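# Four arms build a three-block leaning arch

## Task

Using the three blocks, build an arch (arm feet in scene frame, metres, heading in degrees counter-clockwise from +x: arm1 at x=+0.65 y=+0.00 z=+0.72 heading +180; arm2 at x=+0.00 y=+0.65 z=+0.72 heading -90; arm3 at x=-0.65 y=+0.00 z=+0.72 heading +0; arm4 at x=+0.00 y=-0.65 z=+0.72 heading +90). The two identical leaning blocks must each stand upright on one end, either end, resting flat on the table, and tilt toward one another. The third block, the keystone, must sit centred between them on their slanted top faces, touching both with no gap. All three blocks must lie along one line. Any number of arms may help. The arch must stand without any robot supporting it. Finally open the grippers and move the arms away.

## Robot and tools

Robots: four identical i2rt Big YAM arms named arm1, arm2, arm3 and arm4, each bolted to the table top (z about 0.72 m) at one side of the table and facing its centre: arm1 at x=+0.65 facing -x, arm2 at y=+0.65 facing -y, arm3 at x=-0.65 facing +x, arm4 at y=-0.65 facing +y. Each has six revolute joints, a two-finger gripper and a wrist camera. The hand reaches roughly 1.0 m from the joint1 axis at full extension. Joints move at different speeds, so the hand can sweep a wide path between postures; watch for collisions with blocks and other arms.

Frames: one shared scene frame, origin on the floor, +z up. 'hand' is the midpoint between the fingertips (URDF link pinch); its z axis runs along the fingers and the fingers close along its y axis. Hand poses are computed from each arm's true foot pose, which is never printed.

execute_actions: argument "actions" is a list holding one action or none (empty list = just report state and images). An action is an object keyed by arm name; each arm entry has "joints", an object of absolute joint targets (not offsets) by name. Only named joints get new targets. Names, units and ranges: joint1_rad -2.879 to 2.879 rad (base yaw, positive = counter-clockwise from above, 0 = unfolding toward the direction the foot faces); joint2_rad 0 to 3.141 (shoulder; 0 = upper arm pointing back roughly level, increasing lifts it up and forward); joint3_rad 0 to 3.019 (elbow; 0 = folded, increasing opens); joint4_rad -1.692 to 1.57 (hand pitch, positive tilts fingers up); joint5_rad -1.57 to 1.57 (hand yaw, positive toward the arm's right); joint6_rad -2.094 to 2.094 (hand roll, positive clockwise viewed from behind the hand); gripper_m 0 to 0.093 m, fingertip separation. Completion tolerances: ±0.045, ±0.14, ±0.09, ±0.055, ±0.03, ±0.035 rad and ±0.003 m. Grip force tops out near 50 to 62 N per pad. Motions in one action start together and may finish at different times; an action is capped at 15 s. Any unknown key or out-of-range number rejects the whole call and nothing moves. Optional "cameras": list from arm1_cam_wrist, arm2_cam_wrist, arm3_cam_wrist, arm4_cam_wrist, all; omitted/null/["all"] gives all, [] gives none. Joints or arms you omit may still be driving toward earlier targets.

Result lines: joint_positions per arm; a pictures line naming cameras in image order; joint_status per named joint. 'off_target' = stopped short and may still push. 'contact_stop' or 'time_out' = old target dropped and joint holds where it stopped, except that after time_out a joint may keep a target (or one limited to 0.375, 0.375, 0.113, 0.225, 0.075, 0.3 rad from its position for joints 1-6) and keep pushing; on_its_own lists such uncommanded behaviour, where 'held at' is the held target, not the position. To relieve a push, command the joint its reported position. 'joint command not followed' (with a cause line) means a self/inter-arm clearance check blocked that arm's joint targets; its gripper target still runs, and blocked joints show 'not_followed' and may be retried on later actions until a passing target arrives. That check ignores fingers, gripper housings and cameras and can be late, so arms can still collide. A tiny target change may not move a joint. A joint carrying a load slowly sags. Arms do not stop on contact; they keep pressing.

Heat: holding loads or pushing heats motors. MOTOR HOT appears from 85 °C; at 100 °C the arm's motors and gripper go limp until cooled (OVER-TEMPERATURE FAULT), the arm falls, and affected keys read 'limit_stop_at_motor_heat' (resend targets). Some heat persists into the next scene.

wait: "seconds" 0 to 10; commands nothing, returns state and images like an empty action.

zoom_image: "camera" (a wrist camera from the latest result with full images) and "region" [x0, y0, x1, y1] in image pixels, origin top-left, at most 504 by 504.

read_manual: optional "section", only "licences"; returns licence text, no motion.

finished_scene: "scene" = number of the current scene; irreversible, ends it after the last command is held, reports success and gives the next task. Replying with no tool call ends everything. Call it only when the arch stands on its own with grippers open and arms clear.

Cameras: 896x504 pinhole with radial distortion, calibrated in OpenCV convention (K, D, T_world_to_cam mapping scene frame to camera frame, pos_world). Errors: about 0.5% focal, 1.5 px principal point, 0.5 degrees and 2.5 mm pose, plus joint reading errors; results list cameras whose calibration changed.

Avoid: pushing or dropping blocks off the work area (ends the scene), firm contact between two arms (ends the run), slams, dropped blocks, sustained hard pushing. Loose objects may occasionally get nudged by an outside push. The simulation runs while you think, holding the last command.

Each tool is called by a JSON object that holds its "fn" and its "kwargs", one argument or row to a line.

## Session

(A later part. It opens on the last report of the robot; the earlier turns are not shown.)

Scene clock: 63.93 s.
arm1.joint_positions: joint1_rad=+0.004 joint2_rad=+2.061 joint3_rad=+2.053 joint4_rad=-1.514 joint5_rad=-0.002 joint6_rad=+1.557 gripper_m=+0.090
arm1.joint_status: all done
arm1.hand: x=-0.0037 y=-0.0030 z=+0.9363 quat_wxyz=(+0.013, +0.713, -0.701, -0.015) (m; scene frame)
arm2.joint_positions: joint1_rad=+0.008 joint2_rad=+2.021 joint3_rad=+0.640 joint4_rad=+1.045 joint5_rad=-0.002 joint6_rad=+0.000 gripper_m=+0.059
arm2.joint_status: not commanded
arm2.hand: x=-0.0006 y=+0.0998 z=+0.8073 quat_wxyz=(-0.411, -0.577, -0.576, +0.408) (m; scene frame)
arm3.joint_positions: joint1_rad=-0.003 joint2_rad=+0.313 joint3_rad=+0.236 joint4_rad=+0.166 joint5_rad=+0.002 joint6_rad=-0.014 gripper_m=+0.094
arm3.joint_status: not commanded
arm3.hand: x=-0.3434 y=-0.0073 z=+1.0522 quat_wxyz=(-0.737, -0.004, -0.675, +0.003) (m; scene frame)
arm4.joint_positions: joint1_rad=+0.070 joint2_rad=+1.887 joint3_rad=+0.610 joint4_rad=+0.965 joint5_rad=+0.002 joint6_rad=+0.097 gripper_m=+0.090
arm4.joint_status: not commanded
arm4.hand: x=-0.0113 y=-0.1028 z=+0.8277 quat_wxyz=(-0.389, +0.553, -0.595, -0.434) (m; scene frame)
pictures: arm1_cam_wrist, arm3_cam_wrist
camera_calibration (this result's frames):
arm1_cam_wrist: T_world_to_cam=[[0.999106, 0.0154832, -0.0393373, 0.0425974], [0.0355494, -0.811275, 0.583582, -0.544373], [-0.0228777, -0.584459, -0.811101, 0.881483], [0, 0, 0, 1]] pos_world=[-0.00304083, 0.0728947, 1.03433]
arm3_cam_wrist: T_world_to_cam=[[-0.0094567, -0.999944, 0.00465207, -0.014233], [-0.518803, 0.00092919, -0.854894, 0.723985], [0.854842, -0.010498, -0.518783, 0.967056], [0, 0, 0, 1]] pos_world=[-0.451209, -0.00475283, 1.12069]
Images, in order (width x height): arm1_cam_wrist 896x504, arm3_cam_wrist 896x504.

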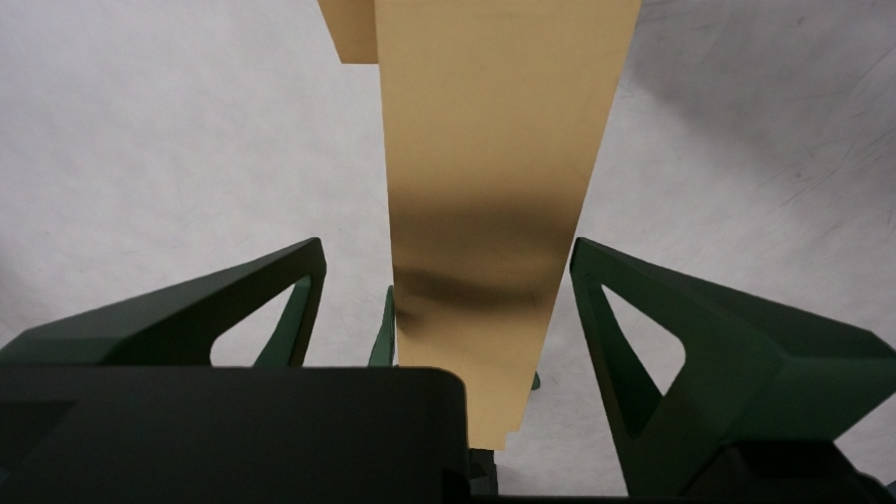

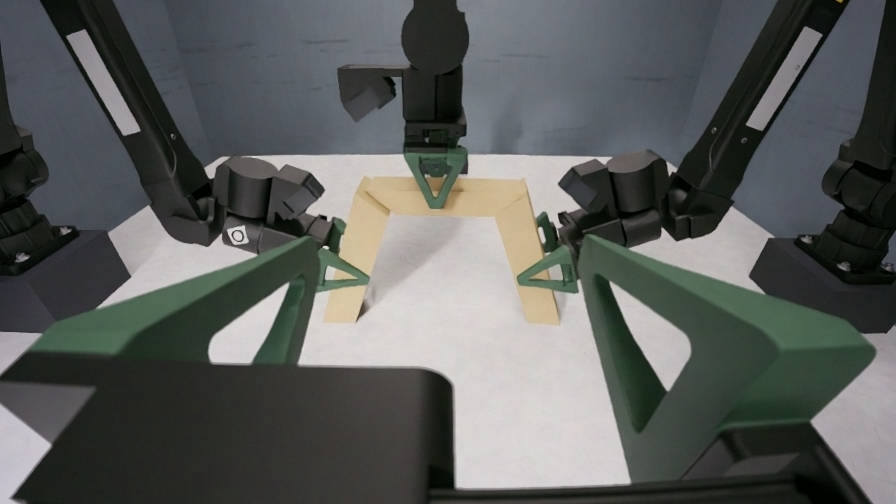

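{"fn": "execute_actions", "kwargs": {
  "actions": [
    {"arm1":{"joints":{"joint2_rad":2.11,"joint4_rad":-1.5}}}
  ],
  "cameras": []
}}

{"fn": "execute_actions", "kwargs": {
  "actions": [
    {"arm1":{"joints":{"gripper_m":0.05}}}
  ],
  "cameras": ["arm1_cam_wrist"]
}}

{"fn": "execute_actions", "kwargs": {
  "actions": [
    {"arm1":{"joints":{"gripper_m":0.09}}}
  ],
  "cameras": ["arm3_cam_wrist","arm1_cam_wrist"]
}}

Scene clock: 65.40 s.
arm1.joint_positions: joint1_rad=+0.004 joint2_rad=+2.092 joint3_rad=+2.047 joint4_rad=-1.514 joint5_rad=-0.002 joint6_rad=+1.557 gripper_m=+0.090
arm1.joint_status: all done
arm1.hand: x=-0.0030 y=-0.0029 z=+0.9141 quat_wxyz=(+0.000, +0.713, -0.701, -0.002) (m; scene frame)
arm2.joint_positions: joint1_rad=+0.008 joint2_rad=+2.021 joint3_rad=+0.640 joint4_rad=+1.045 joint5_rad=-0.002 joint6_rad=+0.000 gripper_m=+0.059
arm2.joint_status: not commanded
arm2.hand: x=-0.0006 y=+0.0998 z=+0.8073 quat_wxyz=(-0.411, -0.577, -0.576, +0.408) (m; scene frame)
arm3.joint_positions: joint1_rad=-0.003 joint2_rad=+0.313 joint3_rad=+0.236 joint4_rad=+0.166 joint5_rad=+0.002 joint6_rad=-0.014 gripper_m=+0.094
arm3.joint_status: not commanded
arm3.hand: x=-0.3434 y=-0.0073 z=+1.0522 quat_wxyz=(-0.737, -0.004, -0.675, +0.003) (m; scene frame)
arm4.joint_positions: joint1_rad=+0.070 joint2_rad=+1.887 joint3_rad=+0.610 joint4_rad=+0.965 joint5_rad=+0.002 joint6_rad=+0.097 gripper_m=+0.090
arm4.joint_status: not commanded
arm4.hand: x=-0.0113 y=-0.1028 z=+0.8277 quat_wxyz=(-0.389, +0.553, -0.595, -0.434) (m; scene frame)
pictures: none
No camera images: the call's "cameras" was empty. Leave "cameras" out to get every camera's image.

Scene clock: 65.97 s.
arm1.joint_positions: joint1_rad=+0.004 joint2_rad=+2.092 joint3_rad=+2.046 joint4_rad=-1.513 joint5_rad=+0.000 joint6_rad=+1.559 gripper_m=+0.060
arm1.joint_status: gripper_m off_target (ended at +0.060, target +0.050)
arm1.hand: x=-0.0030 y=-0.0027 z=+0.9138 quat_wxyz=(-0.001, +0.713, -0.701, -0.002) (m; scene frame)
arm2.joint_positions: joint1_rad=+0.008 joint2_rad=+2.021 joint3_rad=+0.640 joint4_rad=+1.045 joint5_rad=-0.002 joint6_rad=+0.000 gripper_m=+0.059
arm2.joint_status: not commanded
arm2.hand: x=-0.0006 y=+0.0998 z=+0.8073 quat_wxyz=(-0.411, -0.577, -0.576, +0.407) (m; scene frame)
arm3.joint_positions: joint1_rad=-0.003 joint2_rad=+0.313 joint3_rad=+0.236 joint4_rad=+0.166 joint5_rad=+0.002 joint6_rad=-0.014 gripper_m=+0.094
arm3.joint_status: not commanded
arm3.hand: x=-0.3434 y=-0.0073 z=+1.0522 quat_wxyz=(-0.737, -0.004, -0.675, +0.003) (m; scene frame)
arm4.joint_positions: joint1_rad=+0.070 joint2_rad=+1.887 joint3_rad=+0.610 joint4_rad=+0.965 joint5_rad=+0.002 joint6_rad=+0.097 gripper_m=+0.090
arm4.joint_status: not commanded
arm4.hand: x=-0.0113 y=-0.1028 z=+0.8277 quat_wxyz=(-0.389, +0.553, -0.595, -0.434) (m; scene frame)
pictures: arm1_cam_wrist
camera_calibration (this result's frames):
arm1_cam_wrist: T_world_to_cam=[[0.999904, 0.0137951, -0.00157702, 0.00653644], [0.0121236, -0.812045, 0.583468, -0.531003], [0.0067684, -0.583431, -0.812134, 0.864472], [0, 0, 0, 1]] pos_world=[-0.00594925, 0.0730712, 1.0119]
Images, in order (width x height): arm1_cam_wrist 896x504.

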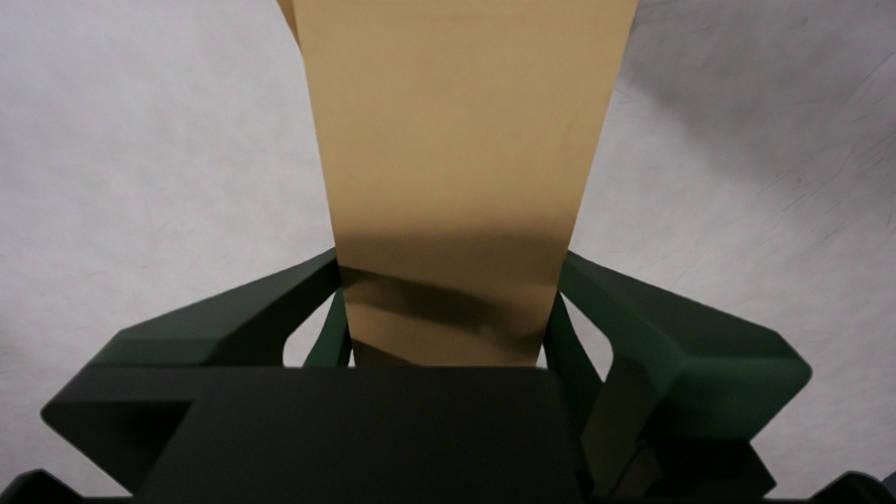

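Scene clock: 66.53 s.
arm1.joint_positions: joint1_rad=+0.004 joint2_rad=+2.092 joint3_rad=+2.046 joint4_rad=-1.513 joint5_rad=+0.000 joint6_rad=+1.559 gripper_m=+0.090
arm1.joint_status: all done
arm1.hand: x=-0.0030 y=-0.0027 z=+0.9138 quat_wxyz=(-0.001, +0.713, -0.701, -0.002) (m; scene frame)
arm2.joint_positions: joint1_rad=+0.008 joint2_rad=+2.021 joint3_rad=+0.640 joint4_rad=+1.045 joint5_rad=-0.002 joint6_rad=+0.000 gripper_m=+0.059
arm2.joint_status: not commanded
arm2.hand: x=-0.0006 y=+0.0998 z=+0.8073 quat_wxyz=(-0.411, -0.577, -0.576, +0.407) (m; scene frame)
arm3.joint_positions: joint1_rad=-0.003 joint2_rad=+0.313 joint3_rad=+0.236 joint4_rad=+0.166 joint5_rad=+0.002 joint6_rad=-0.014 gripper_m=+0.094
arm3.joint_status: not commanded
arm3.hand: x=-0.3434 y=-0.0073 z=+1.0522 quat_wxyz=(-0.737, -0.004, -0.675, +0.003) (m; scene frame)
arm4.joint_positions: joint1_rad=+0.070 joint2_rad=+1.887 joint3_rad=+0.610 joint4_rad=+0.965 joint5_rad=+0.002 joint6_rad=+0.097 gripper_m=+0.090
arm4.joint_status: not commanded
arm4.hand: x=-0.0113 y=-0.1028 z=+0.8277 quat_wxyz=(-0.389, +0.553, -0.595, -0.434) (m; scene frame)
pictures: arm1_cam_wrist, arm3_cam_wrist
camera_calibration (this result's frames):
arm1_cam_wrist: T_world_to_cam=[[0.999904, 0.0137951, -0.00157702, 0.00653644], [0.0121236, -0.812045, 0.583468, -0.531003], [0.0067684, -0.583431, -0.812134, 0.864472], [0, 0, 0, 1]] pos_world=[-0.00594925, 0.0730712, 1.0119]
arm3_cam_wrist: T_world_to_cam=[[-0.0094567, -0.999944, 0.00465207, -0.014233], [-0.518803, 0.00092919, -0.854894, 0.723985], [0.854842, -0.010498, -0.518783, 0.967056], [0, 0, 0, 1]] pos_world=[-0.451209, -0.00475283, 1.12069]
Images, in order (width x height): arm1_cam_wrist 896x504, arm3_cam_wrist 896x504.

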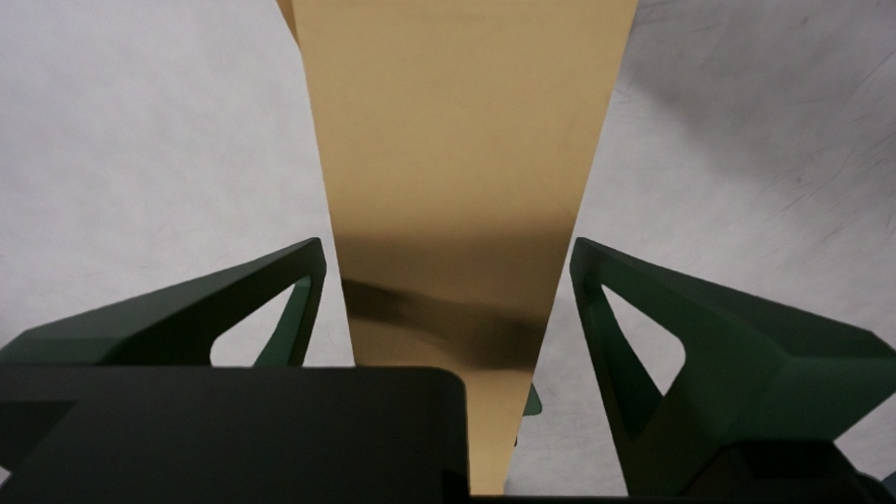

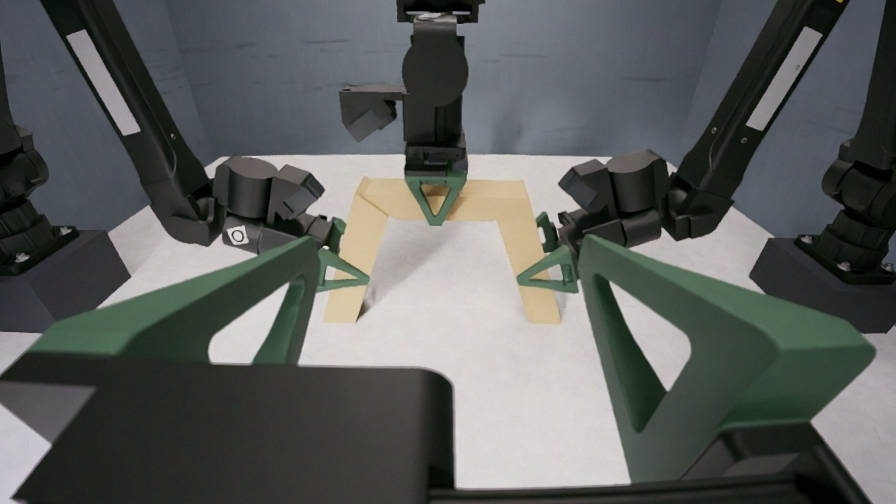

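{"fn": "execute_actions", "kwargs": {
  "actions": [
    {"arm1":{"joints":{"joint3_rad":2.3,"joint2_rad":2.04,"joint4_rad":-1.65}},"arm2":{"joints":{"gripper_m":0.09}}}
  ],
  "cameras": ["arm3_cam_wrist","arm1_cam_wrist"]
}}

{"fn": "zoom_image", "kwargs": {
  "camera": "arm3_cam_wrist",
  "region": [330,150,550,260]
}}

Scene clock: 68.57 s.
arm1.joint_positions: joint1_rad=+0.004 joint2_rad=+2.020 joint3_rad=+2.262 joint4_rad=-1.632 joint5_rad=+0.000 joint6_rad=+1.559 gripper_m=+0.090
arm1.joint_status: all done
arm1.hand: x=-0.0132 y=-0.0033 z=+1.0439 quat_wxyz=(+0.059, +0.710, -0.699, -0.062) (m; scene frame)
arm2.joint_positions: joint1_rad=+0.008 joint2_rad=+2.021 joint3_rad=+0.641 joint4_rad=+1.045 joint5_rad=-0.002 joint6_rad=+0.000 gripper_m=+0.090
arm2.joint_status: all done
arm2.hand: x=-0.0006 y=+0.0994 z=+0.8075 quat_wxyz=(-0.411, -0.577, -0.576, +0.408) (m; scene frame)
arm3.joint_positions: joint1_rad=-0.003 joint2_rad=+0.313 joint3_rad=+0.236 joint4_rad=+0.166 joint5_rad=+0.002 joint6_rad=-0.014 gripper_m=+0.094
arm3.joint_status: not commanded
arm3.hand: x=-0.3434 y=-0.0073 z=+1.0522 quat_wxyz=(-0.737, -0.004, -0.675, +0.003) (m; scene frame)
arm4.joint_positions: joint1_rad=+0.070 joint2_rad=+1.887 joint3_rad=+0.610 joint4_rad=+0.965 joint5_rad=+0.002 joint6_rad=+0.097 gripper_m=+0.090
arm4.joint_status: not commanded
arm4.hand: x=-0.0113 y=-0.1028 z=+0.8277 quat_wxyz=(-0.389, +0.553, -0.595, -0.434) (m; scene frame)
pictures: arm1_cam_wrist, arm3_cam_wrist
camera_calibration (this result's frames):
arm1_cam_wrist: T_world_to_cam=[[0.985254, 0.0144774, -0.170486, 0.193092], [0.11116, -0.811641, 0.573482, -0.59555], [-0.130071, -0.583977, -0.801282, 0.956718], [0, 0, 0, 1]] pos_world=[0.000397707, 0.0725318, 1.14106]
arm3_cam_wrist: T_world_to_cam=[[-0.0094567, -0.999944, 0.00465207, -0.014233], [-0.518803, 0.00092919, -0.854894, 0.723985], [0.854842, -0.010498, -0.518783, 0.967056], [0, 0, 0, 1]] pos_world=[-0.451209, -0.00475283, 1.12069]
Images, in order (width x height): arm1_cam_wrist 896x504, arm3_cam_wrist 896x504.

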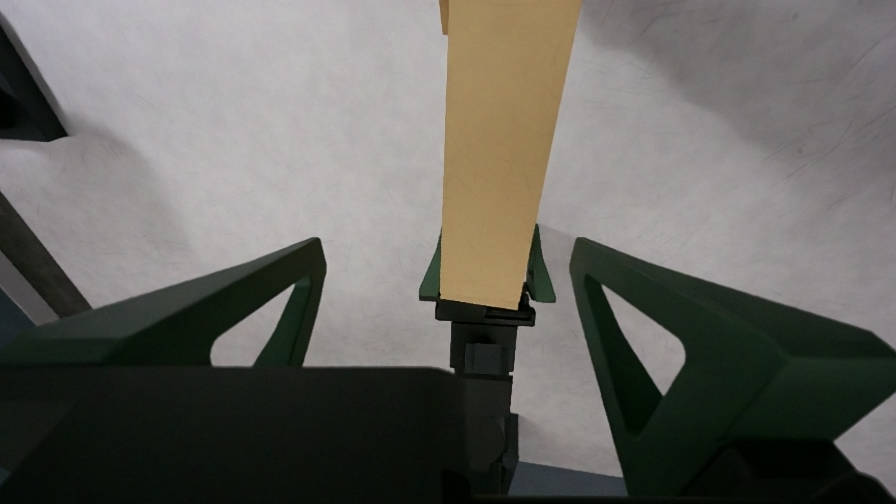

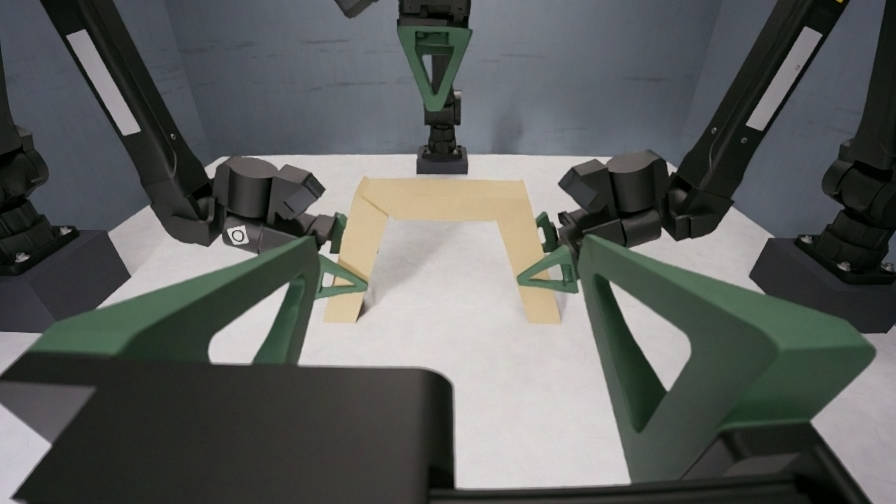

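Region (330, 150, 550, 260) of arm3_cam_wrist's 896x504 image, scaled by 2.291, with more detail than that image has.

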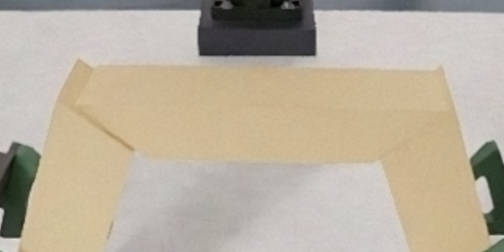

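{"fn": "execute_actions", "kwargs": {
  "actions": [
    {"arm4":{"joints":{"joint6_rad":0.02,"joint1_rad":0.06}},"arm1":{"joints":{"joint2_rad":2.06,"joint3_rad":2.2,"joint4_rad":-1.6}}}
  ],
  "cameras": ["arm4_cam_wrist"]
}}

Scene clock: 70.77 s.
arm1.joint_positions: joint1_rad=+0.004 joint2_rad=+2.047 joint3_rad=+2.205 joint4_rad=-1.620 joint5_rad=+0.000 joint6_rad=+1.559 gripper_m=+0.090
arm1.joint_status: all done
arm1.hand: x=-0.0097 y=-0.0031 z=+1.0040 quat_wxyz=(+0.034, +0.712, -0.701, -0.037) (m; scene frame)
arm2.joint_positions: joint1_rad=+0.008 joint2_rad=+2.021 joint3_rad=+0.641 joint4_rad=+1.045 joint5_rad=-0.002 joint6_rad=+0.000 gripper_m=+0.090
arm2.joint_status: not commanded
arm2.hand: x=-0.0006 y=+0.0994 z=+0.8075 quat_wxyz=(-0.411, -0.577, -0.576, +0.408) (m; scene frame)
arm3.joint_positions: joint1_rad=-0.003 joint2_rad=+0.313 joint3_rad=+0.236 joint4_rad=+0.166 joint5_rad=+0.002 joint6_rad=-0.014 gripper_m=+0.094
arm3.joint_status: not commanded
arm3.hand: x=-0.3434 y=-0.0073 z=+1.0522 quat_wxyz=(-0.737, -0.004, -0.675, +0.003) (m; scene frame)
arm4.joint_positions: joint1_rad=+0.070 joint2_rad=+1.887 joint3_rad=+0.610 joint4_rad=+0.965 joint5_rad=+0.002 joint6_rad=+0.033 gripper_m=+0.090
arm4.joint_status: all done
arm4.hand: x=-0.0113 y=-0.1028 z=+0.8277 quat_wxyz=(-0.403, +0.572, -0.577, -0.421) (m; scene frame)
pictures: arm4_cam_wrist
camera_calibration (this result's frames):
arm4_cam_wrist: T_world_to_cam=[[0.999695, 0.0118641, -0.0216468, 0.0292664], [-0.00258586, -0.82177, -0.569814, 0.391073], [-0.024549, 0.569696, -0.821488, 0.866414], [0, 0, 0, 1]] pos_world=[-0.00697668, -0.172568, 0.935221]
Images, in order (width x height): arm4_cam_wrist 896x504.

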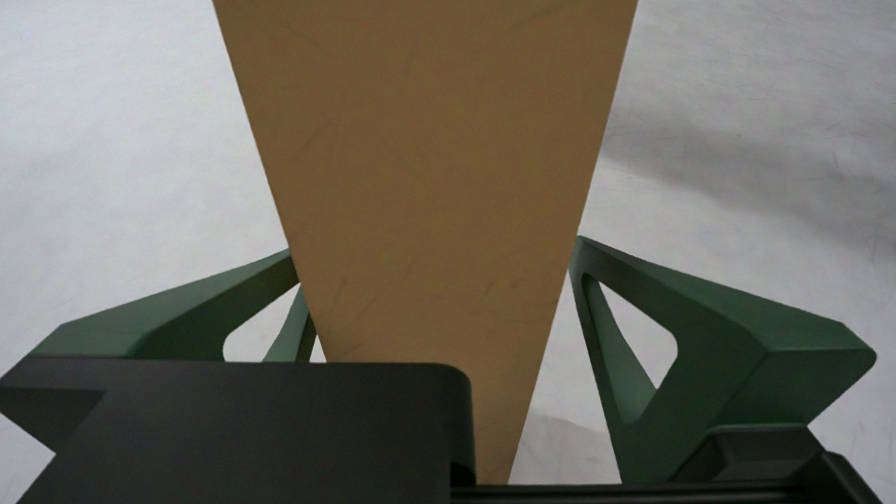

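{"fn": "execute_actions", "kwargs": {
  "actions": [
    {"arm4":{"joints":{"joint1_rad":0.105}}}
  ],
  "cameras": ["arm4_cam_wrist"]
}}

Scene clock: 71.97 s.
arm1.joint_positions: joint1_rad=+0.004 joint2_rad=+2.047 joint3_rad=+2.205 joint4_rad=-1.620 joint5_rad=+0.000 joint6_rad=+1.559 gripper_m=+0.090
arm1.joint_status: not commanded
arm1.hand: x=-0.0097 y=-0.0031 z=+1.0040 quat_wxyz=(+0.034, +0.712, -0.701, -0.037) (m; scene frame)
arm2.joint_positions: joint1_rad=+0.008 joint2_rad=+2.021 joint3_rad=+0.641 joint4_rad=+1.045 joint5_rad=-0.002 joint6_rad=+0.000 gripper_m=+0.090
arm2.joint_status: not commanded
arm2.hand: x=-0.0006 y=+0.0994 z=+0.8075 quat_wxyz=(-0.411, -0.577, -0.576, +0.408) (m; scene frame)
arm3.joint_positions: joint1_rad=-0.003 joint2_rad=+0.313 joint3_rad=+0.236 joint4_rad=+0.166 joint5_rad=+0.002 joint6_rad=-0.014 gripper_m=+0.094
arm3.joint_status: not commanded
arm3.hand: x=-0.3434 y=-0.0073 z=+1.0522 quat_wxyz=(-0.737, -0.004, -0.675, +0.003) (m; scene frame)
arm4.joint_positions: joint1_rad=+0.095 joint2_rad=+1.887 joint3_rad=+0.610 joint4_rad=+0.965 joint5_rad=+0.002 joint6_rad=+0.033 gripper_m=+0.090
arm4.joint_status: all done
arm4.hand: x=-0.0247 y=-0.1032 z=+0.8276 quat_wxyz=(-0.397, +0.579, -0.570, -0.426) (m; scene frame)
pictures: arm4_cam_wrist
camera_calibration (this result's frames):
arm4_cam_wrist: T_world_to_cam=[[0.999103, 0.0363819, -0.0216553, 0.0451845], [0.0175717, -0.821653, -0.569717, 0.391072], [-0.0385205, 0.568826, -0.821556, 0.865901], [0, 0, 0, 1]] pos_world=[-0.0186608, -0.172865, 0.935165]
Images, in order (width x height): arm4_cam_wrist 896x504.

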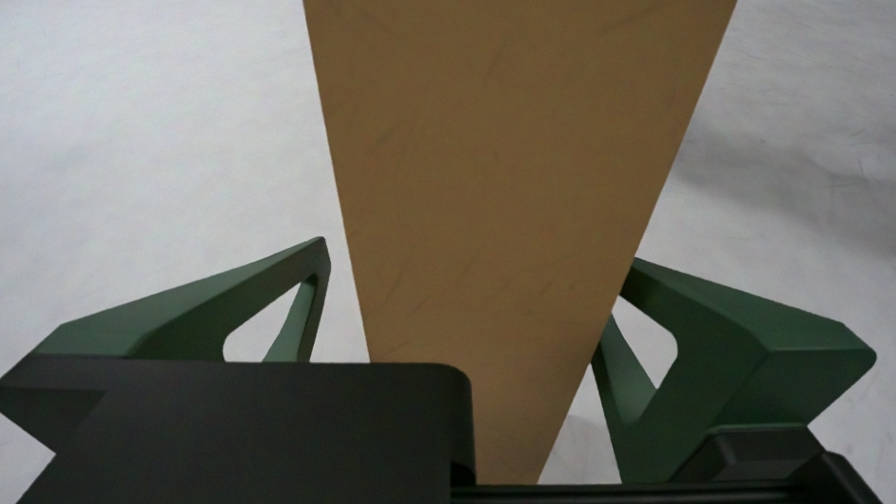

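{"fn": "execute_actions", "kwargs": {
  "actions": [
    {"arm4":{"joints":{"joint1_rad":0.06}}}
  ],
  "cameras": ["arm4_cam_wrist"]
}}

Scene clock: 73.33 s.
arm1.joint_positions: joint1_rad=+0.004 joint2_rad=+2.047 joint3_rad=+2.205 joint4_rad=-1.620 joint5_rad=+0.000 joint6_rad=+1.559 gripper_m=+0.090
arm1.joint_status: not commanded
arm1.hand: x=-0.0097 y=-0.0031 z=+1.0040 quat_wxyz=(+0.034, +0.712, -0.701, -0.037) (m; scene frame)
arm2.joint_positions: joint1_rad=+0.008 joint2_rad=+2.021 joint3_rad=+0.641 joint4_rad=+1.045 joint5_rad=-0.002 joint6_rad=+0.000 gripper_m=+0.090
arm2.joint_status: not commanded
arm2.hand: x=-0.0006 y=+0.0994 z=+0.8075 quat_wxyz=(-0.411, -0.577, -0.576, +0.408) (m; scene frame)
arm3.joint_positions: joint1_rad=-0.003 joint2_rad=+0.313 joint3_rad=+0.236 joint4_rad=+0.166 joint5_rad=+0.002 joint6_rad=-0.014 gripper_m=+0.094
arm3.joint_status: not commanded
arm3.hand: x=-0.3434 y=-0.0073 z=+1.0522 quat_wxyz=(-0.737, -0.004, -0.675, +0.003) (m; scene frame)
arm4.joint_positions: joint1_rad=+0.070 joint2_rad=+1.887 joint3_rad=+0.610 joint4_rad=+0.965 joint5_rad=+0.002 joint6_rad=+0.033 gripper_m=+0.090
arm4.joint_status: all done
arm4.hand: x=-0.0112 y=-0.1028 z=+0.8277 quat_wxyz=(-0.403, +0.572, -0.577, -0.421) (m; scene frame)
pictures: arm4_cam_wrist
camera_calibration (this result's frames):
arm4_cam_wrist: T_world_to_cam=[[0.999706, 0.012089, -0.021041, 0.0286446], [-0.00205596, -0.821764, -0.569824, 0.391091], [-0.0241794, 0.5697, -0.821497, 0.866428], [0, 0, 0, 1]] pos_world=[-0.00688235, -0.172565, 0.935224]
Images, in order (width x height): arm4_cam_wrist 896x504.

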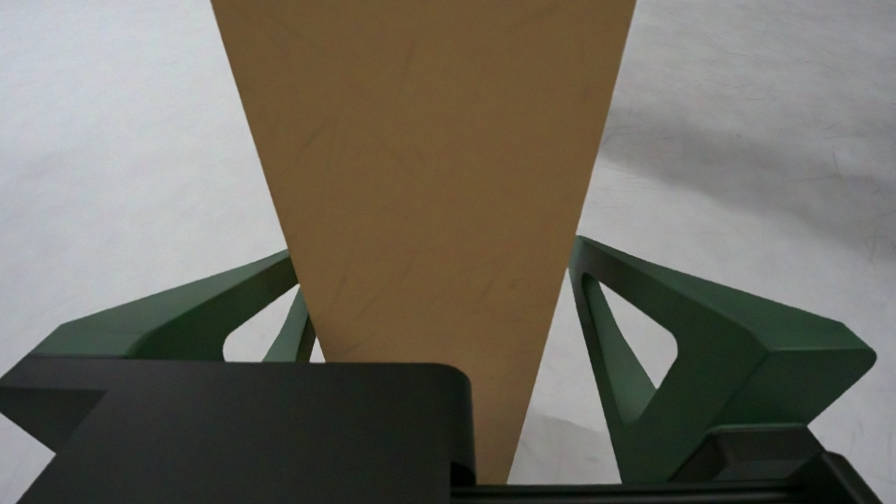

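Clamp both leaners and lower arm1 onto the keystone.

{"fn": "execute_actions", "kwargs": {
  "actions": [
    {"arm4":{"joints":{"gripper_m":0.045}},"arm2":{"joints":{"gripper_m":0.045}},"arm1":{"joints":{"joint2_rad":2.11,"joint3_rad":2.04,"joint4_rad":-1.5}}}
  ],
  "cameras": ["arm3_cam_wrist"]
}}

{"fn": "execute_actions", "kwargs": {
  "actions": [
    {"arm1":{"joints":{"gripper_m":0.045}}}
  ],
  "cameras": []
}}

{"fn": "execute_actions", "kwargs": {
  "actions": [
    {"arm1":{"joints":{"joint2_rad":2.055}}}
  ],
  "cameras": ["arm3_cam_wrist"]
}}

Scene clock: 74.83 s.
arm1.joint_positions: joint1_rad=+0.004 joint2_rad=+2.115 joint3_rad=+2.036 joint4_rad=-1.518 joint5_rad=+0.000 joint6_rad=+1.559 gripper_m=+0.090
arm1.joint_status: all done
arm1.hand: x=+0.0003 y=-0.0026 z=+0.8961 quat_wxyz=(-0.014, +0.713, -0.701, +0.011) (m; scene frame)
arm2.joint_positions: joint1_rad=+0.008 joint2_rad=+2.021 joint3_rad=+0.641 joint4_rad=+1.045 joint5_rad=-0.003 joint6_rad=+0.000 gripper_m=+0.059
arm2.joint_status: gripper_m off_target (ended at +0.059, target +0.045)
arm2.hand: x=-0.0005 y=+0.0994 z=+0.8076 quat_wxyz=(-0.411, -0.577, -0.576, +0.408) (m; scene frame)
arm3.joint_positions: joint1_rad=-0.003 joint2_rad=+0.313 joint3_rad=+0.236 joint4_rad=+0.166 joint5_rad=+0.002 joint6_rad=-0.014 gripper_m=+0.094
arm3.joint_status: not commanded
arm3.hand: x=-0.3434 y=-0.0073 z=+1.0522 quat_wxyz=(-0.737, -0.004, -0.675, +0.003) (m; scene frame)
arm4.joint_positions: joint1_rad=+0.070 joint2_rad=+1.887 joint3_rad=+0.610 joint4_rad=+0.965 joint5_rad=-0.005 joint6_rad=+0.031 gripper_m=+0.059
arm4.joint_status: gripper_m off_target (ended at +0.059, target +0.045)
arm4.hand: x=-0.0124 y=-0.1028 z=+0.8276 quat_wxyz=(-0.401, +0.574, -0.575, -0.423) (m; scene frame)
pictures: arm3_cam_wrist
camera_calibration (this result's frames):
arm3_cam_wrist: T_world_to_cam=[[-0.0094567, -0.999944, 0.00465207, -0.014233], [-0.518803, 0.00092919, -0.854894, 0.723985], [0.854842, -0.010498, -0.518783, 0.967056], [0, 0, 0, 1]] pos_world=[-0.451209, -0.00475283, 1.12069]
Images, in order (width x height): arm3_cam_wrist 896x504.

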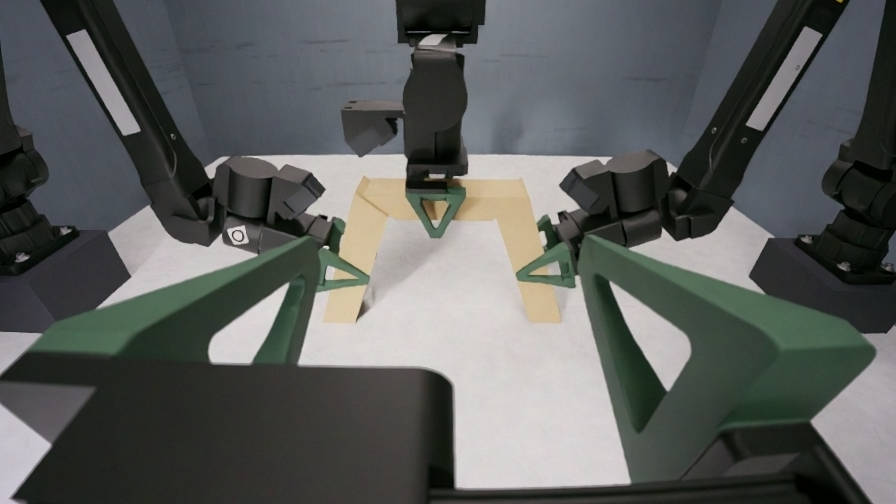

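Scene clock: 75.43 s.
arm1.joint_positions: joint1_rad=+0.004 joint2_rad=+2.115 joint3_rad=+2.036 joint4_rad=-1.516 joint5_rad=+0.000 joint6_rad=+1.560 gripper_m=+0.060
arm1.joint_status: gripper_m off_target (ended at +0.060, target +0.045)
arm1.hand: x=-0.0001 y=-0.0026 z=+0.8961 quat_wxyz=(-0.013, +0.712, -0.702, +0.010) (m; scene frame)
arm2.joint_positions: joint1_rad=+0.008 joint2_rad=+2.021 joint3_rad=+0.641 joint4_rad=+1.045 joint5_rad=-0.003 joint6_rad=+0.000 gripper_m=+0.059
arm2.joint_status: not commanded
arm2.hand: x=-0.0005 y=+0.0994 z=+0.8076 quat_wxyz=(-0.411, -0.577, -0.576, +0.408) (m; scene frame)
arm3.joint_positions: joint1_rad=-0.003 joint2_rad=+0.313 joint3_rad=+0.236 joint4_rad=+0.166 joint5_rad=+0.002 joint6_rad=-0.014 gripper_m=+0.094
arm3.joint_status: not commanded
arm3.hand: x=-0.3434 y=-0.0073 z=+1.0522 quat_wxyz=(-0.737, -0.004, -0.675, +0.003) (m; scene frame)
arm4.joint_positions: joint1_rad=+0.070 joint2_rad=+1.887 joint3_rad=+0.610 joint4_rad=+0.965 joint5_rad=-0.005 joint6_rad=+0.031 gripper_m=+0.059
arm4.joint_status: not commanded
arm4.hand: x=-0.0124 y=-0.1028 z=+0.8276 quat_wxyz=(-0.401, +0.574, -0.575, -0.423) (m; scene frame)
pictures: none
No camera images: the call's "cameras" was empty. Leave "cameras" out to get every camera's image.

Scene clock: 76.27 s.
arm1.joint_positions: joint1_rad=+0.004 joint2_rad=+2.074 joint3_rad=+2.036 joint4_rad=-1.516 joint5_rad=+0.000 joint6_rad=+1.560 gripper_m=+0.060
arm1.joint_status: all done
arm1.hand: x=+0.0007 y=-0.0027 z=+0.9217 quat_wxyz=(+0.002, +0.712, -0.702, -0.004) (m; scene frame)
arm2.joint_positions: joint1_rad=+0.008 joint2_rad=+2.021 joint3_rad=+0.641 joint4_rad=+1.045 joint5_rad=-0.003 joint6_rad=+0.000 gripper_m=+0.059
arm2.joint_status: not commanded
arm2.hand: x=-0.0005 y=+0.0994 z=+0.8076 quat_wxyz=(-0.411, -0.577, -0.576, +0.408) (m; scene frame)
arm3.joint_positions: joint1_rad=-0.003 joint2_rad=+0.313 joint3_rad=+0.236 joint4_rad=+0.166 joint5_rad=+0.002 joint6_rad=-0.014 gripper_m=+0.094
arm3.joint_status: not commanded
arm3.hand: x=-0.3434 y=-0.0073 z=+1.0522 quat_wxyz=(-0.737, -0.004, -0.675, +0.003) (m; scene frame)
arm4.joint_positions: joint1_rad=+0.070 joint2_rad=+1.887 joint3_rad=+0.610 joint4_rad=+0.965 joint5_rad=-0.005 joint6_rad=+0.031 gripper_m=+0.059
arm4.joint_status: not commanded
arm4.hand: x=-0.0124 y=-0.1028 z=+0.8276 quat_wxyz=(-0.401, +0.574, -0.575, -0.423) (m; scene frame)
pictures: arm3_cam_wrist
camera_calibration (this result's frames):
arm3_cam_wrist: T_world_to_cam=[[-0.0094567, -0.999944, 0.00465207, -0.014233], [-0.518803, 0.00092919, -0.854894, 0.723985], [0.854842, -0.010498, -0.518783, 0.967056], [0, 0, 0, 1]] pos_world=[-0.451209, -0.00475283, 1.12069]
Images, in order (width x height): arm3_cam_wrist 896x504.

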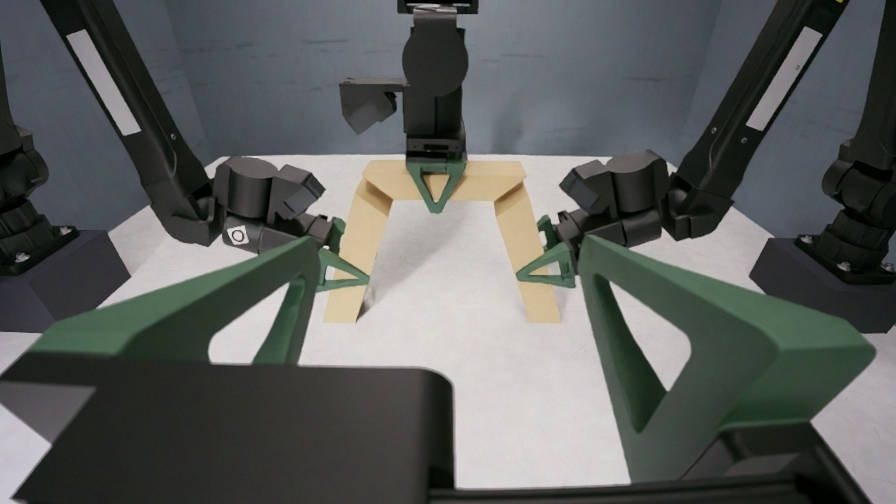

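{"fn": "execute_actions", "kwargs": {
  "actions": [
    {"arm2":{"joints":{"joint3_rad":0.685,"joint4_rad":1.01}}}
  ],
  "cameras": ["arm3_cam_wrist"]
}}

{"fn": "zoom_image", "kwargs": {
  "camera": "arm3_cam_wrist",
  "region": [300,100,600,340]
}}

Scene clock: 78.03 s.
arm1.joint_positions: joint1_rad=+0.004 joint2_rad=+2.074 joint3_rad=+2.036 joint4_rad=-1.516 joint5_rad=+0.000 joint6_rad=+1.560 gripper_m=+0.060
arm1.joint_status: not commanded
arm1.hand: x=+0.0007 y=-0.0027 z=+0.9217 quat_wxyz=(+0.002, +0.712, -0.702, -0.004) (m; scene frame)
arm2.joint_positions: joint1_rad=+0.008 joint2_rad=+2.020 joint3_rad=+0.649 joint4_rad=+1.028 joint5_rad=-0.003 joint6_rad=+0.000 gripper_m=+0.059
arm2.joint_status: all done
arm2.hand: x=-0.0005 y=+0.0971 z=+0.8064 quat_wxyz=(-0.409, -0.579, -0.578, +0.405) (m; scene frame)
arm3.joint_positions: joint1_rad=-0.003 joint2_rad=+0.313 joint3_rad=+0.236 joint4_rad=+0.166 joint5_rad=+0.002 joint6_rad=-0.014 gripper_m=+0.094
arm3.joint_status: not commanded
arm3.hand: x=-0.3434 y=-0.0073 z=+1.0522 quat_wxyz=(-0.737, -0.004, -0.675, +0.003) (m; scene frame)
arm4.joint_positions: joint1_rad=+0.070 joint2_rad=+1.887 joint3_rad=+0.610 joint4_rad=+0.965 joint5_rad=-0.005 joint6_rad=+0.031 gripper_m=+0.059
arm4.joint_status: not commanded
arm4.hand: x=-0.0124 y=-0.1028 z=+0.8276 quat_wxyz=(-0.401, +0.574, -0.575, -0.423) (m; scene frame)
pictures: arm3_cam_wrist
camera_calibration (this result's frames):
arm3_cam_wrist: T_world_to_cam=[[-0.0094567, -0.999944, 0.00465207, -0.014233], [-0.518803, 0.00092919, -0.854894, 0.723985], [0.854842, -0.010498, -0.518783, 0.967056], [0, 0, 0, 1]] pos_world=[-0.451209, -0.00475283, 1.12069]
Images, in order (width x height): arm3_cam_wrist 896x504.

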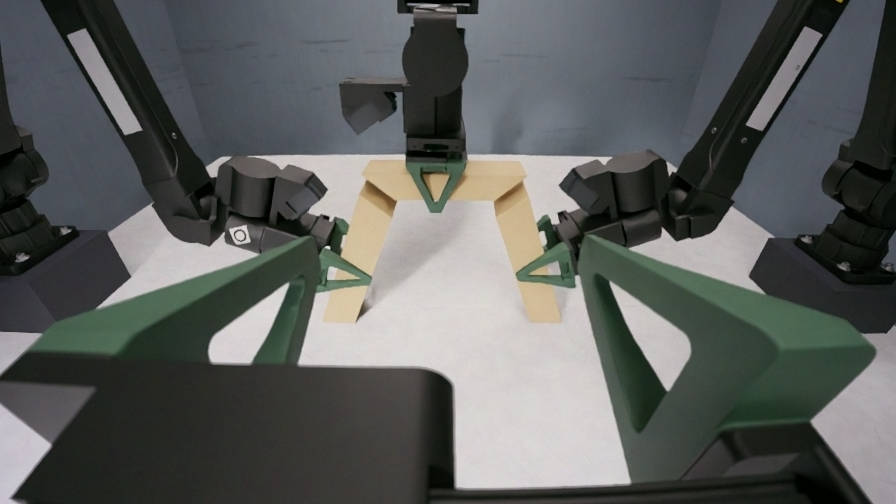

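Region (300, 100, 600, 340) of arm3_cam_wrist's 896x504 image, scaled by 1.680, with more detail than that image has; it fills the top 403 rows of this view, and the rest is white.

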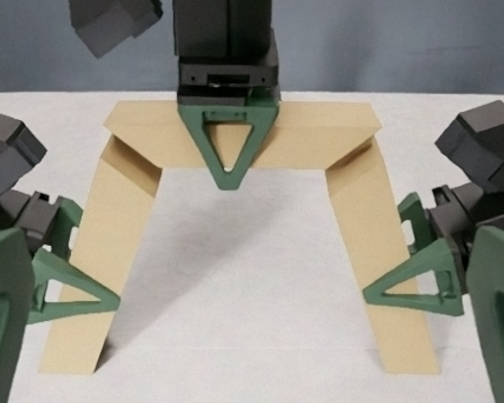

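{"fn": "execute_actions", "kwargs": {
  "actions": [
    {"arm2":{"joints":{"joint2_rad":1.985,"joint4_rad":1.065}}}
  ],
  "cameras": ["arm3_cam_wrist"]
}}

{"fn": "zoom_image", "kwargs": {
  "camera": "arm3_cam_wrist",
  "region": [300,100,600,340]
}}

Scene clock: 79.47 s.
arm1.joint_positions: joint1_rad=+0.004 joint2_rad=+2.074 joint3_rad=+2.036 joint4_rad=-1.516 joint5_rad=+0.000 joint6_rad=+1.560 gripper_m=+0.060
arm1.joint_status: not commanded
arm1.hand: x=+0.0007 y=-0.0027 z=+0.9217 quat_wxyz=(+0.002, +0.712, -0.702, -0.004) (m; scene frame)
arm2.joint_positions: joint1_rad=+0.008 joint2_rad=+2.018 joint3_rad=+0.649 joint4_rad=+1.029 joint5_rad=-0.003 joint6_rad=+0.000 gripper_m=+0.059
arm2.joint_status: all done
arm2.hand: x=-0.0005 y=+0.0967 z=+0.8079 quat_wxyz=(-0.410, -0.578, -0.577, +0.406) (m; scene frame)
arm3.joint_positions: joint1_rad=-0.003 joint2_rad=+0.313 joint3_rad=+0.236 joint4_rad=+0.166 joint5_rad=+0.002 joint6_rad=-0.014 gripper_m=+0.094
arm3.joint_status: not commanded
arm3.hand: x=-0.3434 y=-0.0073 z=+1.0522 quat_wxyz=(-0.737, -0.004, -0.675, +0.003) (m; scene frame)
arm4.joint_positions: joint1_rad=+0.070 joint2_rad=+1.887 joint3_rad=+0.610 joint4_rad=+0.965 joint5_rad=-0.005 joint6_rad=+0.031 gripper_m=+0.059
arm4.joint_status: not commanded
arm4.hand: x=-0.0124 y=-0.1028 z=+0.8276 quat_wxyz=(-0.401, +0.574, -0.575, -0.423) (m; scene frame)
pictures: arm3_cam_wrist
camera_calibration (this result's frames):
arm3_cam_wrist: T_world_to_cam=[[-0.0094567, -0.999944, 0.00465207, -0.014233], [-0.518803, 0.00092919, -0.854894, 0.723985], [0.854842, -0.010498, -0.518783, 0.967056], [0, 0, 0, 1]] pos_world=[-0.451209, -0.00475283, 1.12069]
Images, in order (width x height): arm3_cam_wrist 896x504.

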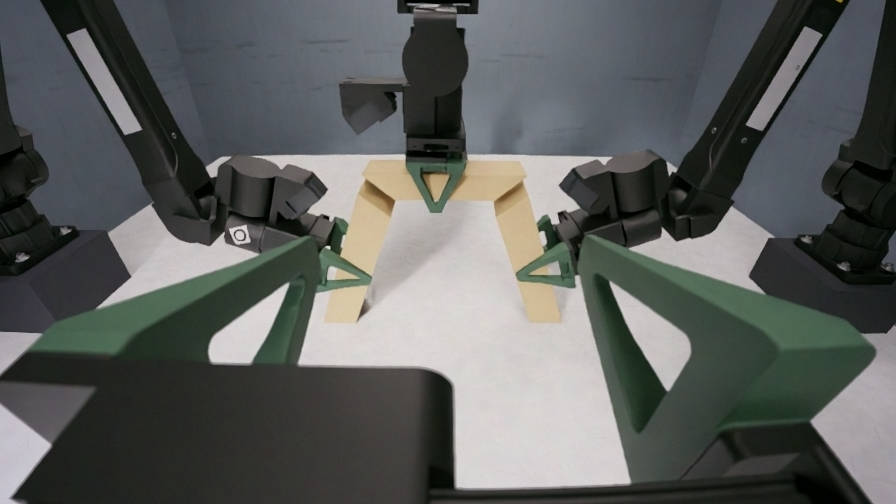

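Region (300, 100, 600, 340) of arm3_cam_wrist's 896x504 image, scaled by 1.680, with more detail than that image has; it fills the top 403 rows of this view, and the rest is white.

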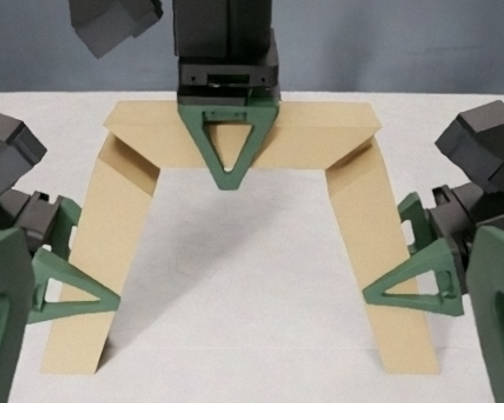

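Deadband is large; bigger commands.

{"fn": "execute_actions", "kwargs": {
  "actions": [
    {"arm2":{"joints":{"joint2_rad":1.96,"joint4_rad":1.09}}}
  ],
  "cameras": ["arm3_cam_wrist"]
}}

{"fn": "zoom_image", "kwargs": {
  "camera": "arm3_cam_wrist",
  "region": [300,100,600,340]
}}

Scene clock: 80.63 s.
arm1.joint_positions: joint1_rad=+0.004 joint2_rad=+2.074 joint3_rad=+2.036 joint4_rad=-1.516 joint5_rad=+0.000 joint6_rad=+1.560 gripper_m=+0.060
arm1.joint_status: not commanded
arm1.hand: x=+0.0007 y=-0.0027 z=+0.9217 quat_wxyz=(+0.002, +0.712, -0.702, -0.004) (m; scene frame)
arm2.joint_positions: joint1_rad=+0.008 joint2_rad=+2.003 joint3_rad=+0.649 joint4_rad=+1.049 joint5_rad=-0.003 joint6_rad=+0.000 gripper_m=+0.059
arm2.joint_status: all done
arm2.hand: x=-0.0006 y=+0.0929 z=+0.8209 quat_wxyz=(-0.420, -0.571, -0.569, +0.416) (m; scene frame)
arm3.joint_positions: joint1_rad=-0.003 joint2_rad=+0.313 joint3_rad=+0.236 joint4_rad=+0.166 joint5_rad=+0.002 joint6_rad=-0.014 gripper_m=+0.094
arm3.joint_status: not commanded
arm3.hand: x=-0.3434 y=-0.0073 z=+1.0522 quat_wxyz=(-0.737, -0.004, -0.675, +0.003) (m; scene frame)
arm4.joint_positions: joint1_rad=+0.070 joint2_rad=+1.887 joint3_rad=+0.610 joint4_rad=+0.965 joint5_rad=-0.005 joint6_rad=+0.031 gripper_m=+0.059
arm4.joint_status: not commanded
arm4.hand: x=-0.0124 y=-0.1028 z=+0.8276 quat_wxyz=(-0.401, +0.574, -0.575, -0.423) (m; scene frame)
pictures: arm3_cam_wrist
camera_calibration (this result's frames):
arm3_cam_wrist: T_world_to_cam=[[-0.0094567, -0.999944, 0.00465207, -0.014233], [-0.518803, 0.00092919, -0.854894, 0.723985], [0.854842, -0.010498, -0.518783, 0.967056], [0, 0, 0, 1]] pos_world=[-0.451209, -0.00475283, 1.12069]
Images, in order (width x height): arm3_cam_wrist 896x504.

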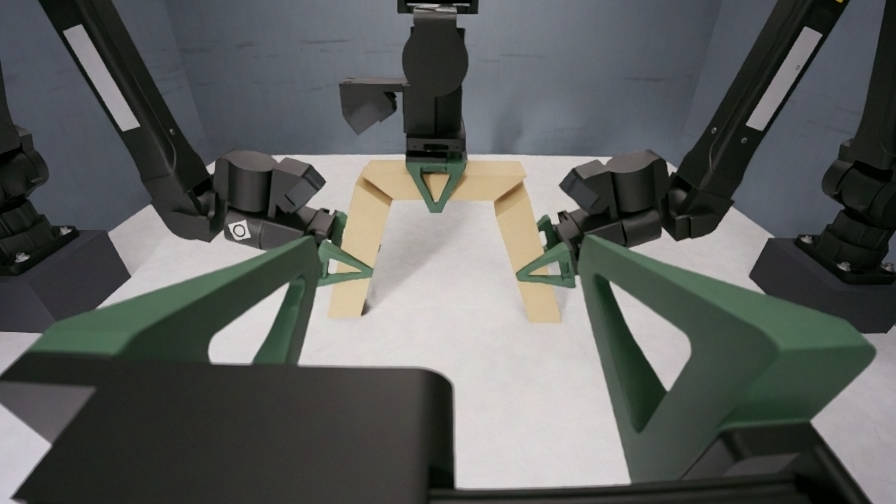

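Region (300, 100, 600, 340) of arm3_cam_wrist's 896x504 image, scaled by 1.680, with more detail than that image has; it fills the top 403 rows of this view, and the rest is white.

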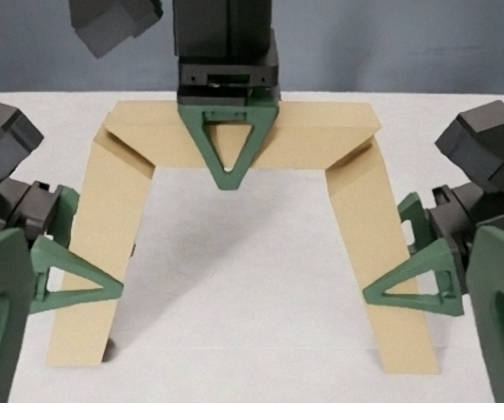

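{"fn": "execute_actions", "kwargs": {
  "actions": [
    {"arm2":{"joints":{"joint2_rad":2.035}}}
  ],
  "cameras": ["arm3_cam_wrist"]
}}

{"fn": "zoom_image", "kwargs": {
  "camera": "arm3_cam_wrist",
  "region": [300,100,600,340]
}}

Scene clock: 82.47 s.
arm1.joint_positions: joint1_rad=+0.004 joint2_rad=+2.074 joint3_rad=+2.036 joint4_rad=-1.516 joint5_rad=+0.000 joint6_rad=+1.560 gripper_m=+0.060
arm1.joint_status: not commanded
arm1.hand: x=+0.0007 y=-0.0027 z=+0.9217 quat_wxyz=(+0.002, +0.712, -0.702, -0.004) (m; scene frame)
arm2.joint_positions: joint1_rad=+0.008 joint2_rad=+2.033 joint3_rad=+0.650 joint4_rad=+1.063 joint5_rad=-0.003 joint6_rad=+0.000 gripper_m=+0.059
arm2.joint_status: all done
arm2.hand: x=-0.0005 y=+0.0958 z=+0.8079 quat_wxyz=(-0.415, -0.574, -0.573, +0.412) (m; scene frame)
arm3.joint_positions: joint1_rad=-0.003 joint2_rad=+0.313 joint3_rad=+0.236 joint4_rad=+0.166 joint5_rad=+0.002 joint6_rad=-0.014 gripper_m=+0.094
arm3.joint_status: not commanded
arm3.hand: x=-0.3434 y=-0.0073 z=+1.0522 quat_wxyz=(-0.737, -0.004, -0.675, +0.003) (m; scene frame)
arm4.joint_positions: joint1_rad=+0.070 joint2_rad=+1.887 joint3_rad=+0.610 joint4_rad=+0.965 joint5_rad=-0.005 joint6_rad=+0.031 gripper_m=+0.059
arm4.joint_status: not commanded
arm4.hand: x=-0.0124 y=-0.1028 z=+0.8276 quat_wxyz=(-0.401, +0.574, -0.575, -0.423) (m; scene frame)
pictures: arm3_cam_wrist
camera_calibration (this result's frames):
arm3_cam_wrist: T_world_to_cam=[[-0.0094567, -0.999944, 0.00465207, -0.014233], [-0.518803, 0.00092919, -0.854894, 0.723985], [0.854842, -0.010498, -0.518783, 0.967056], [0, 0, 0, 1]] pos_world=[-0.451209, -0.00475283, 1.12069]
Images, in order (width x height): arm3_cam_wrist 896x504.

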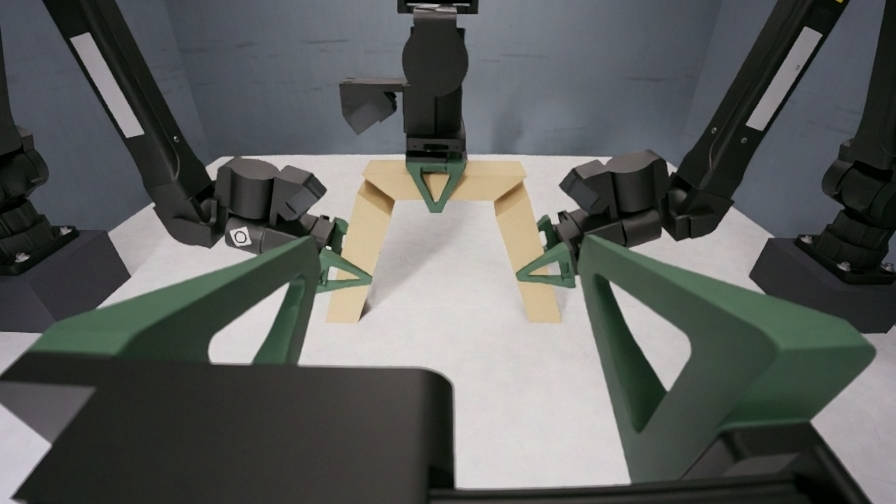

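Region (300, 100, 600, 340) of arm3_cam_wrist's 896x504 image, scaled by 1.680, with more detail than that image has; it fills the top 403 rows of this view, and the rest is white.

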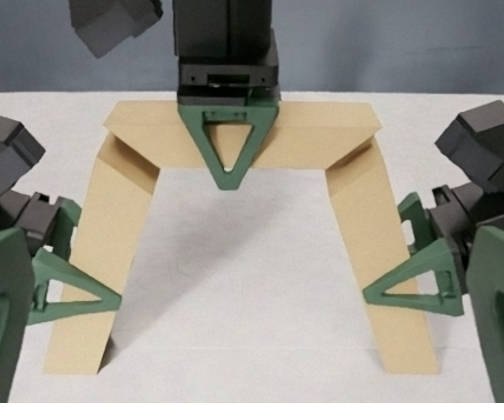

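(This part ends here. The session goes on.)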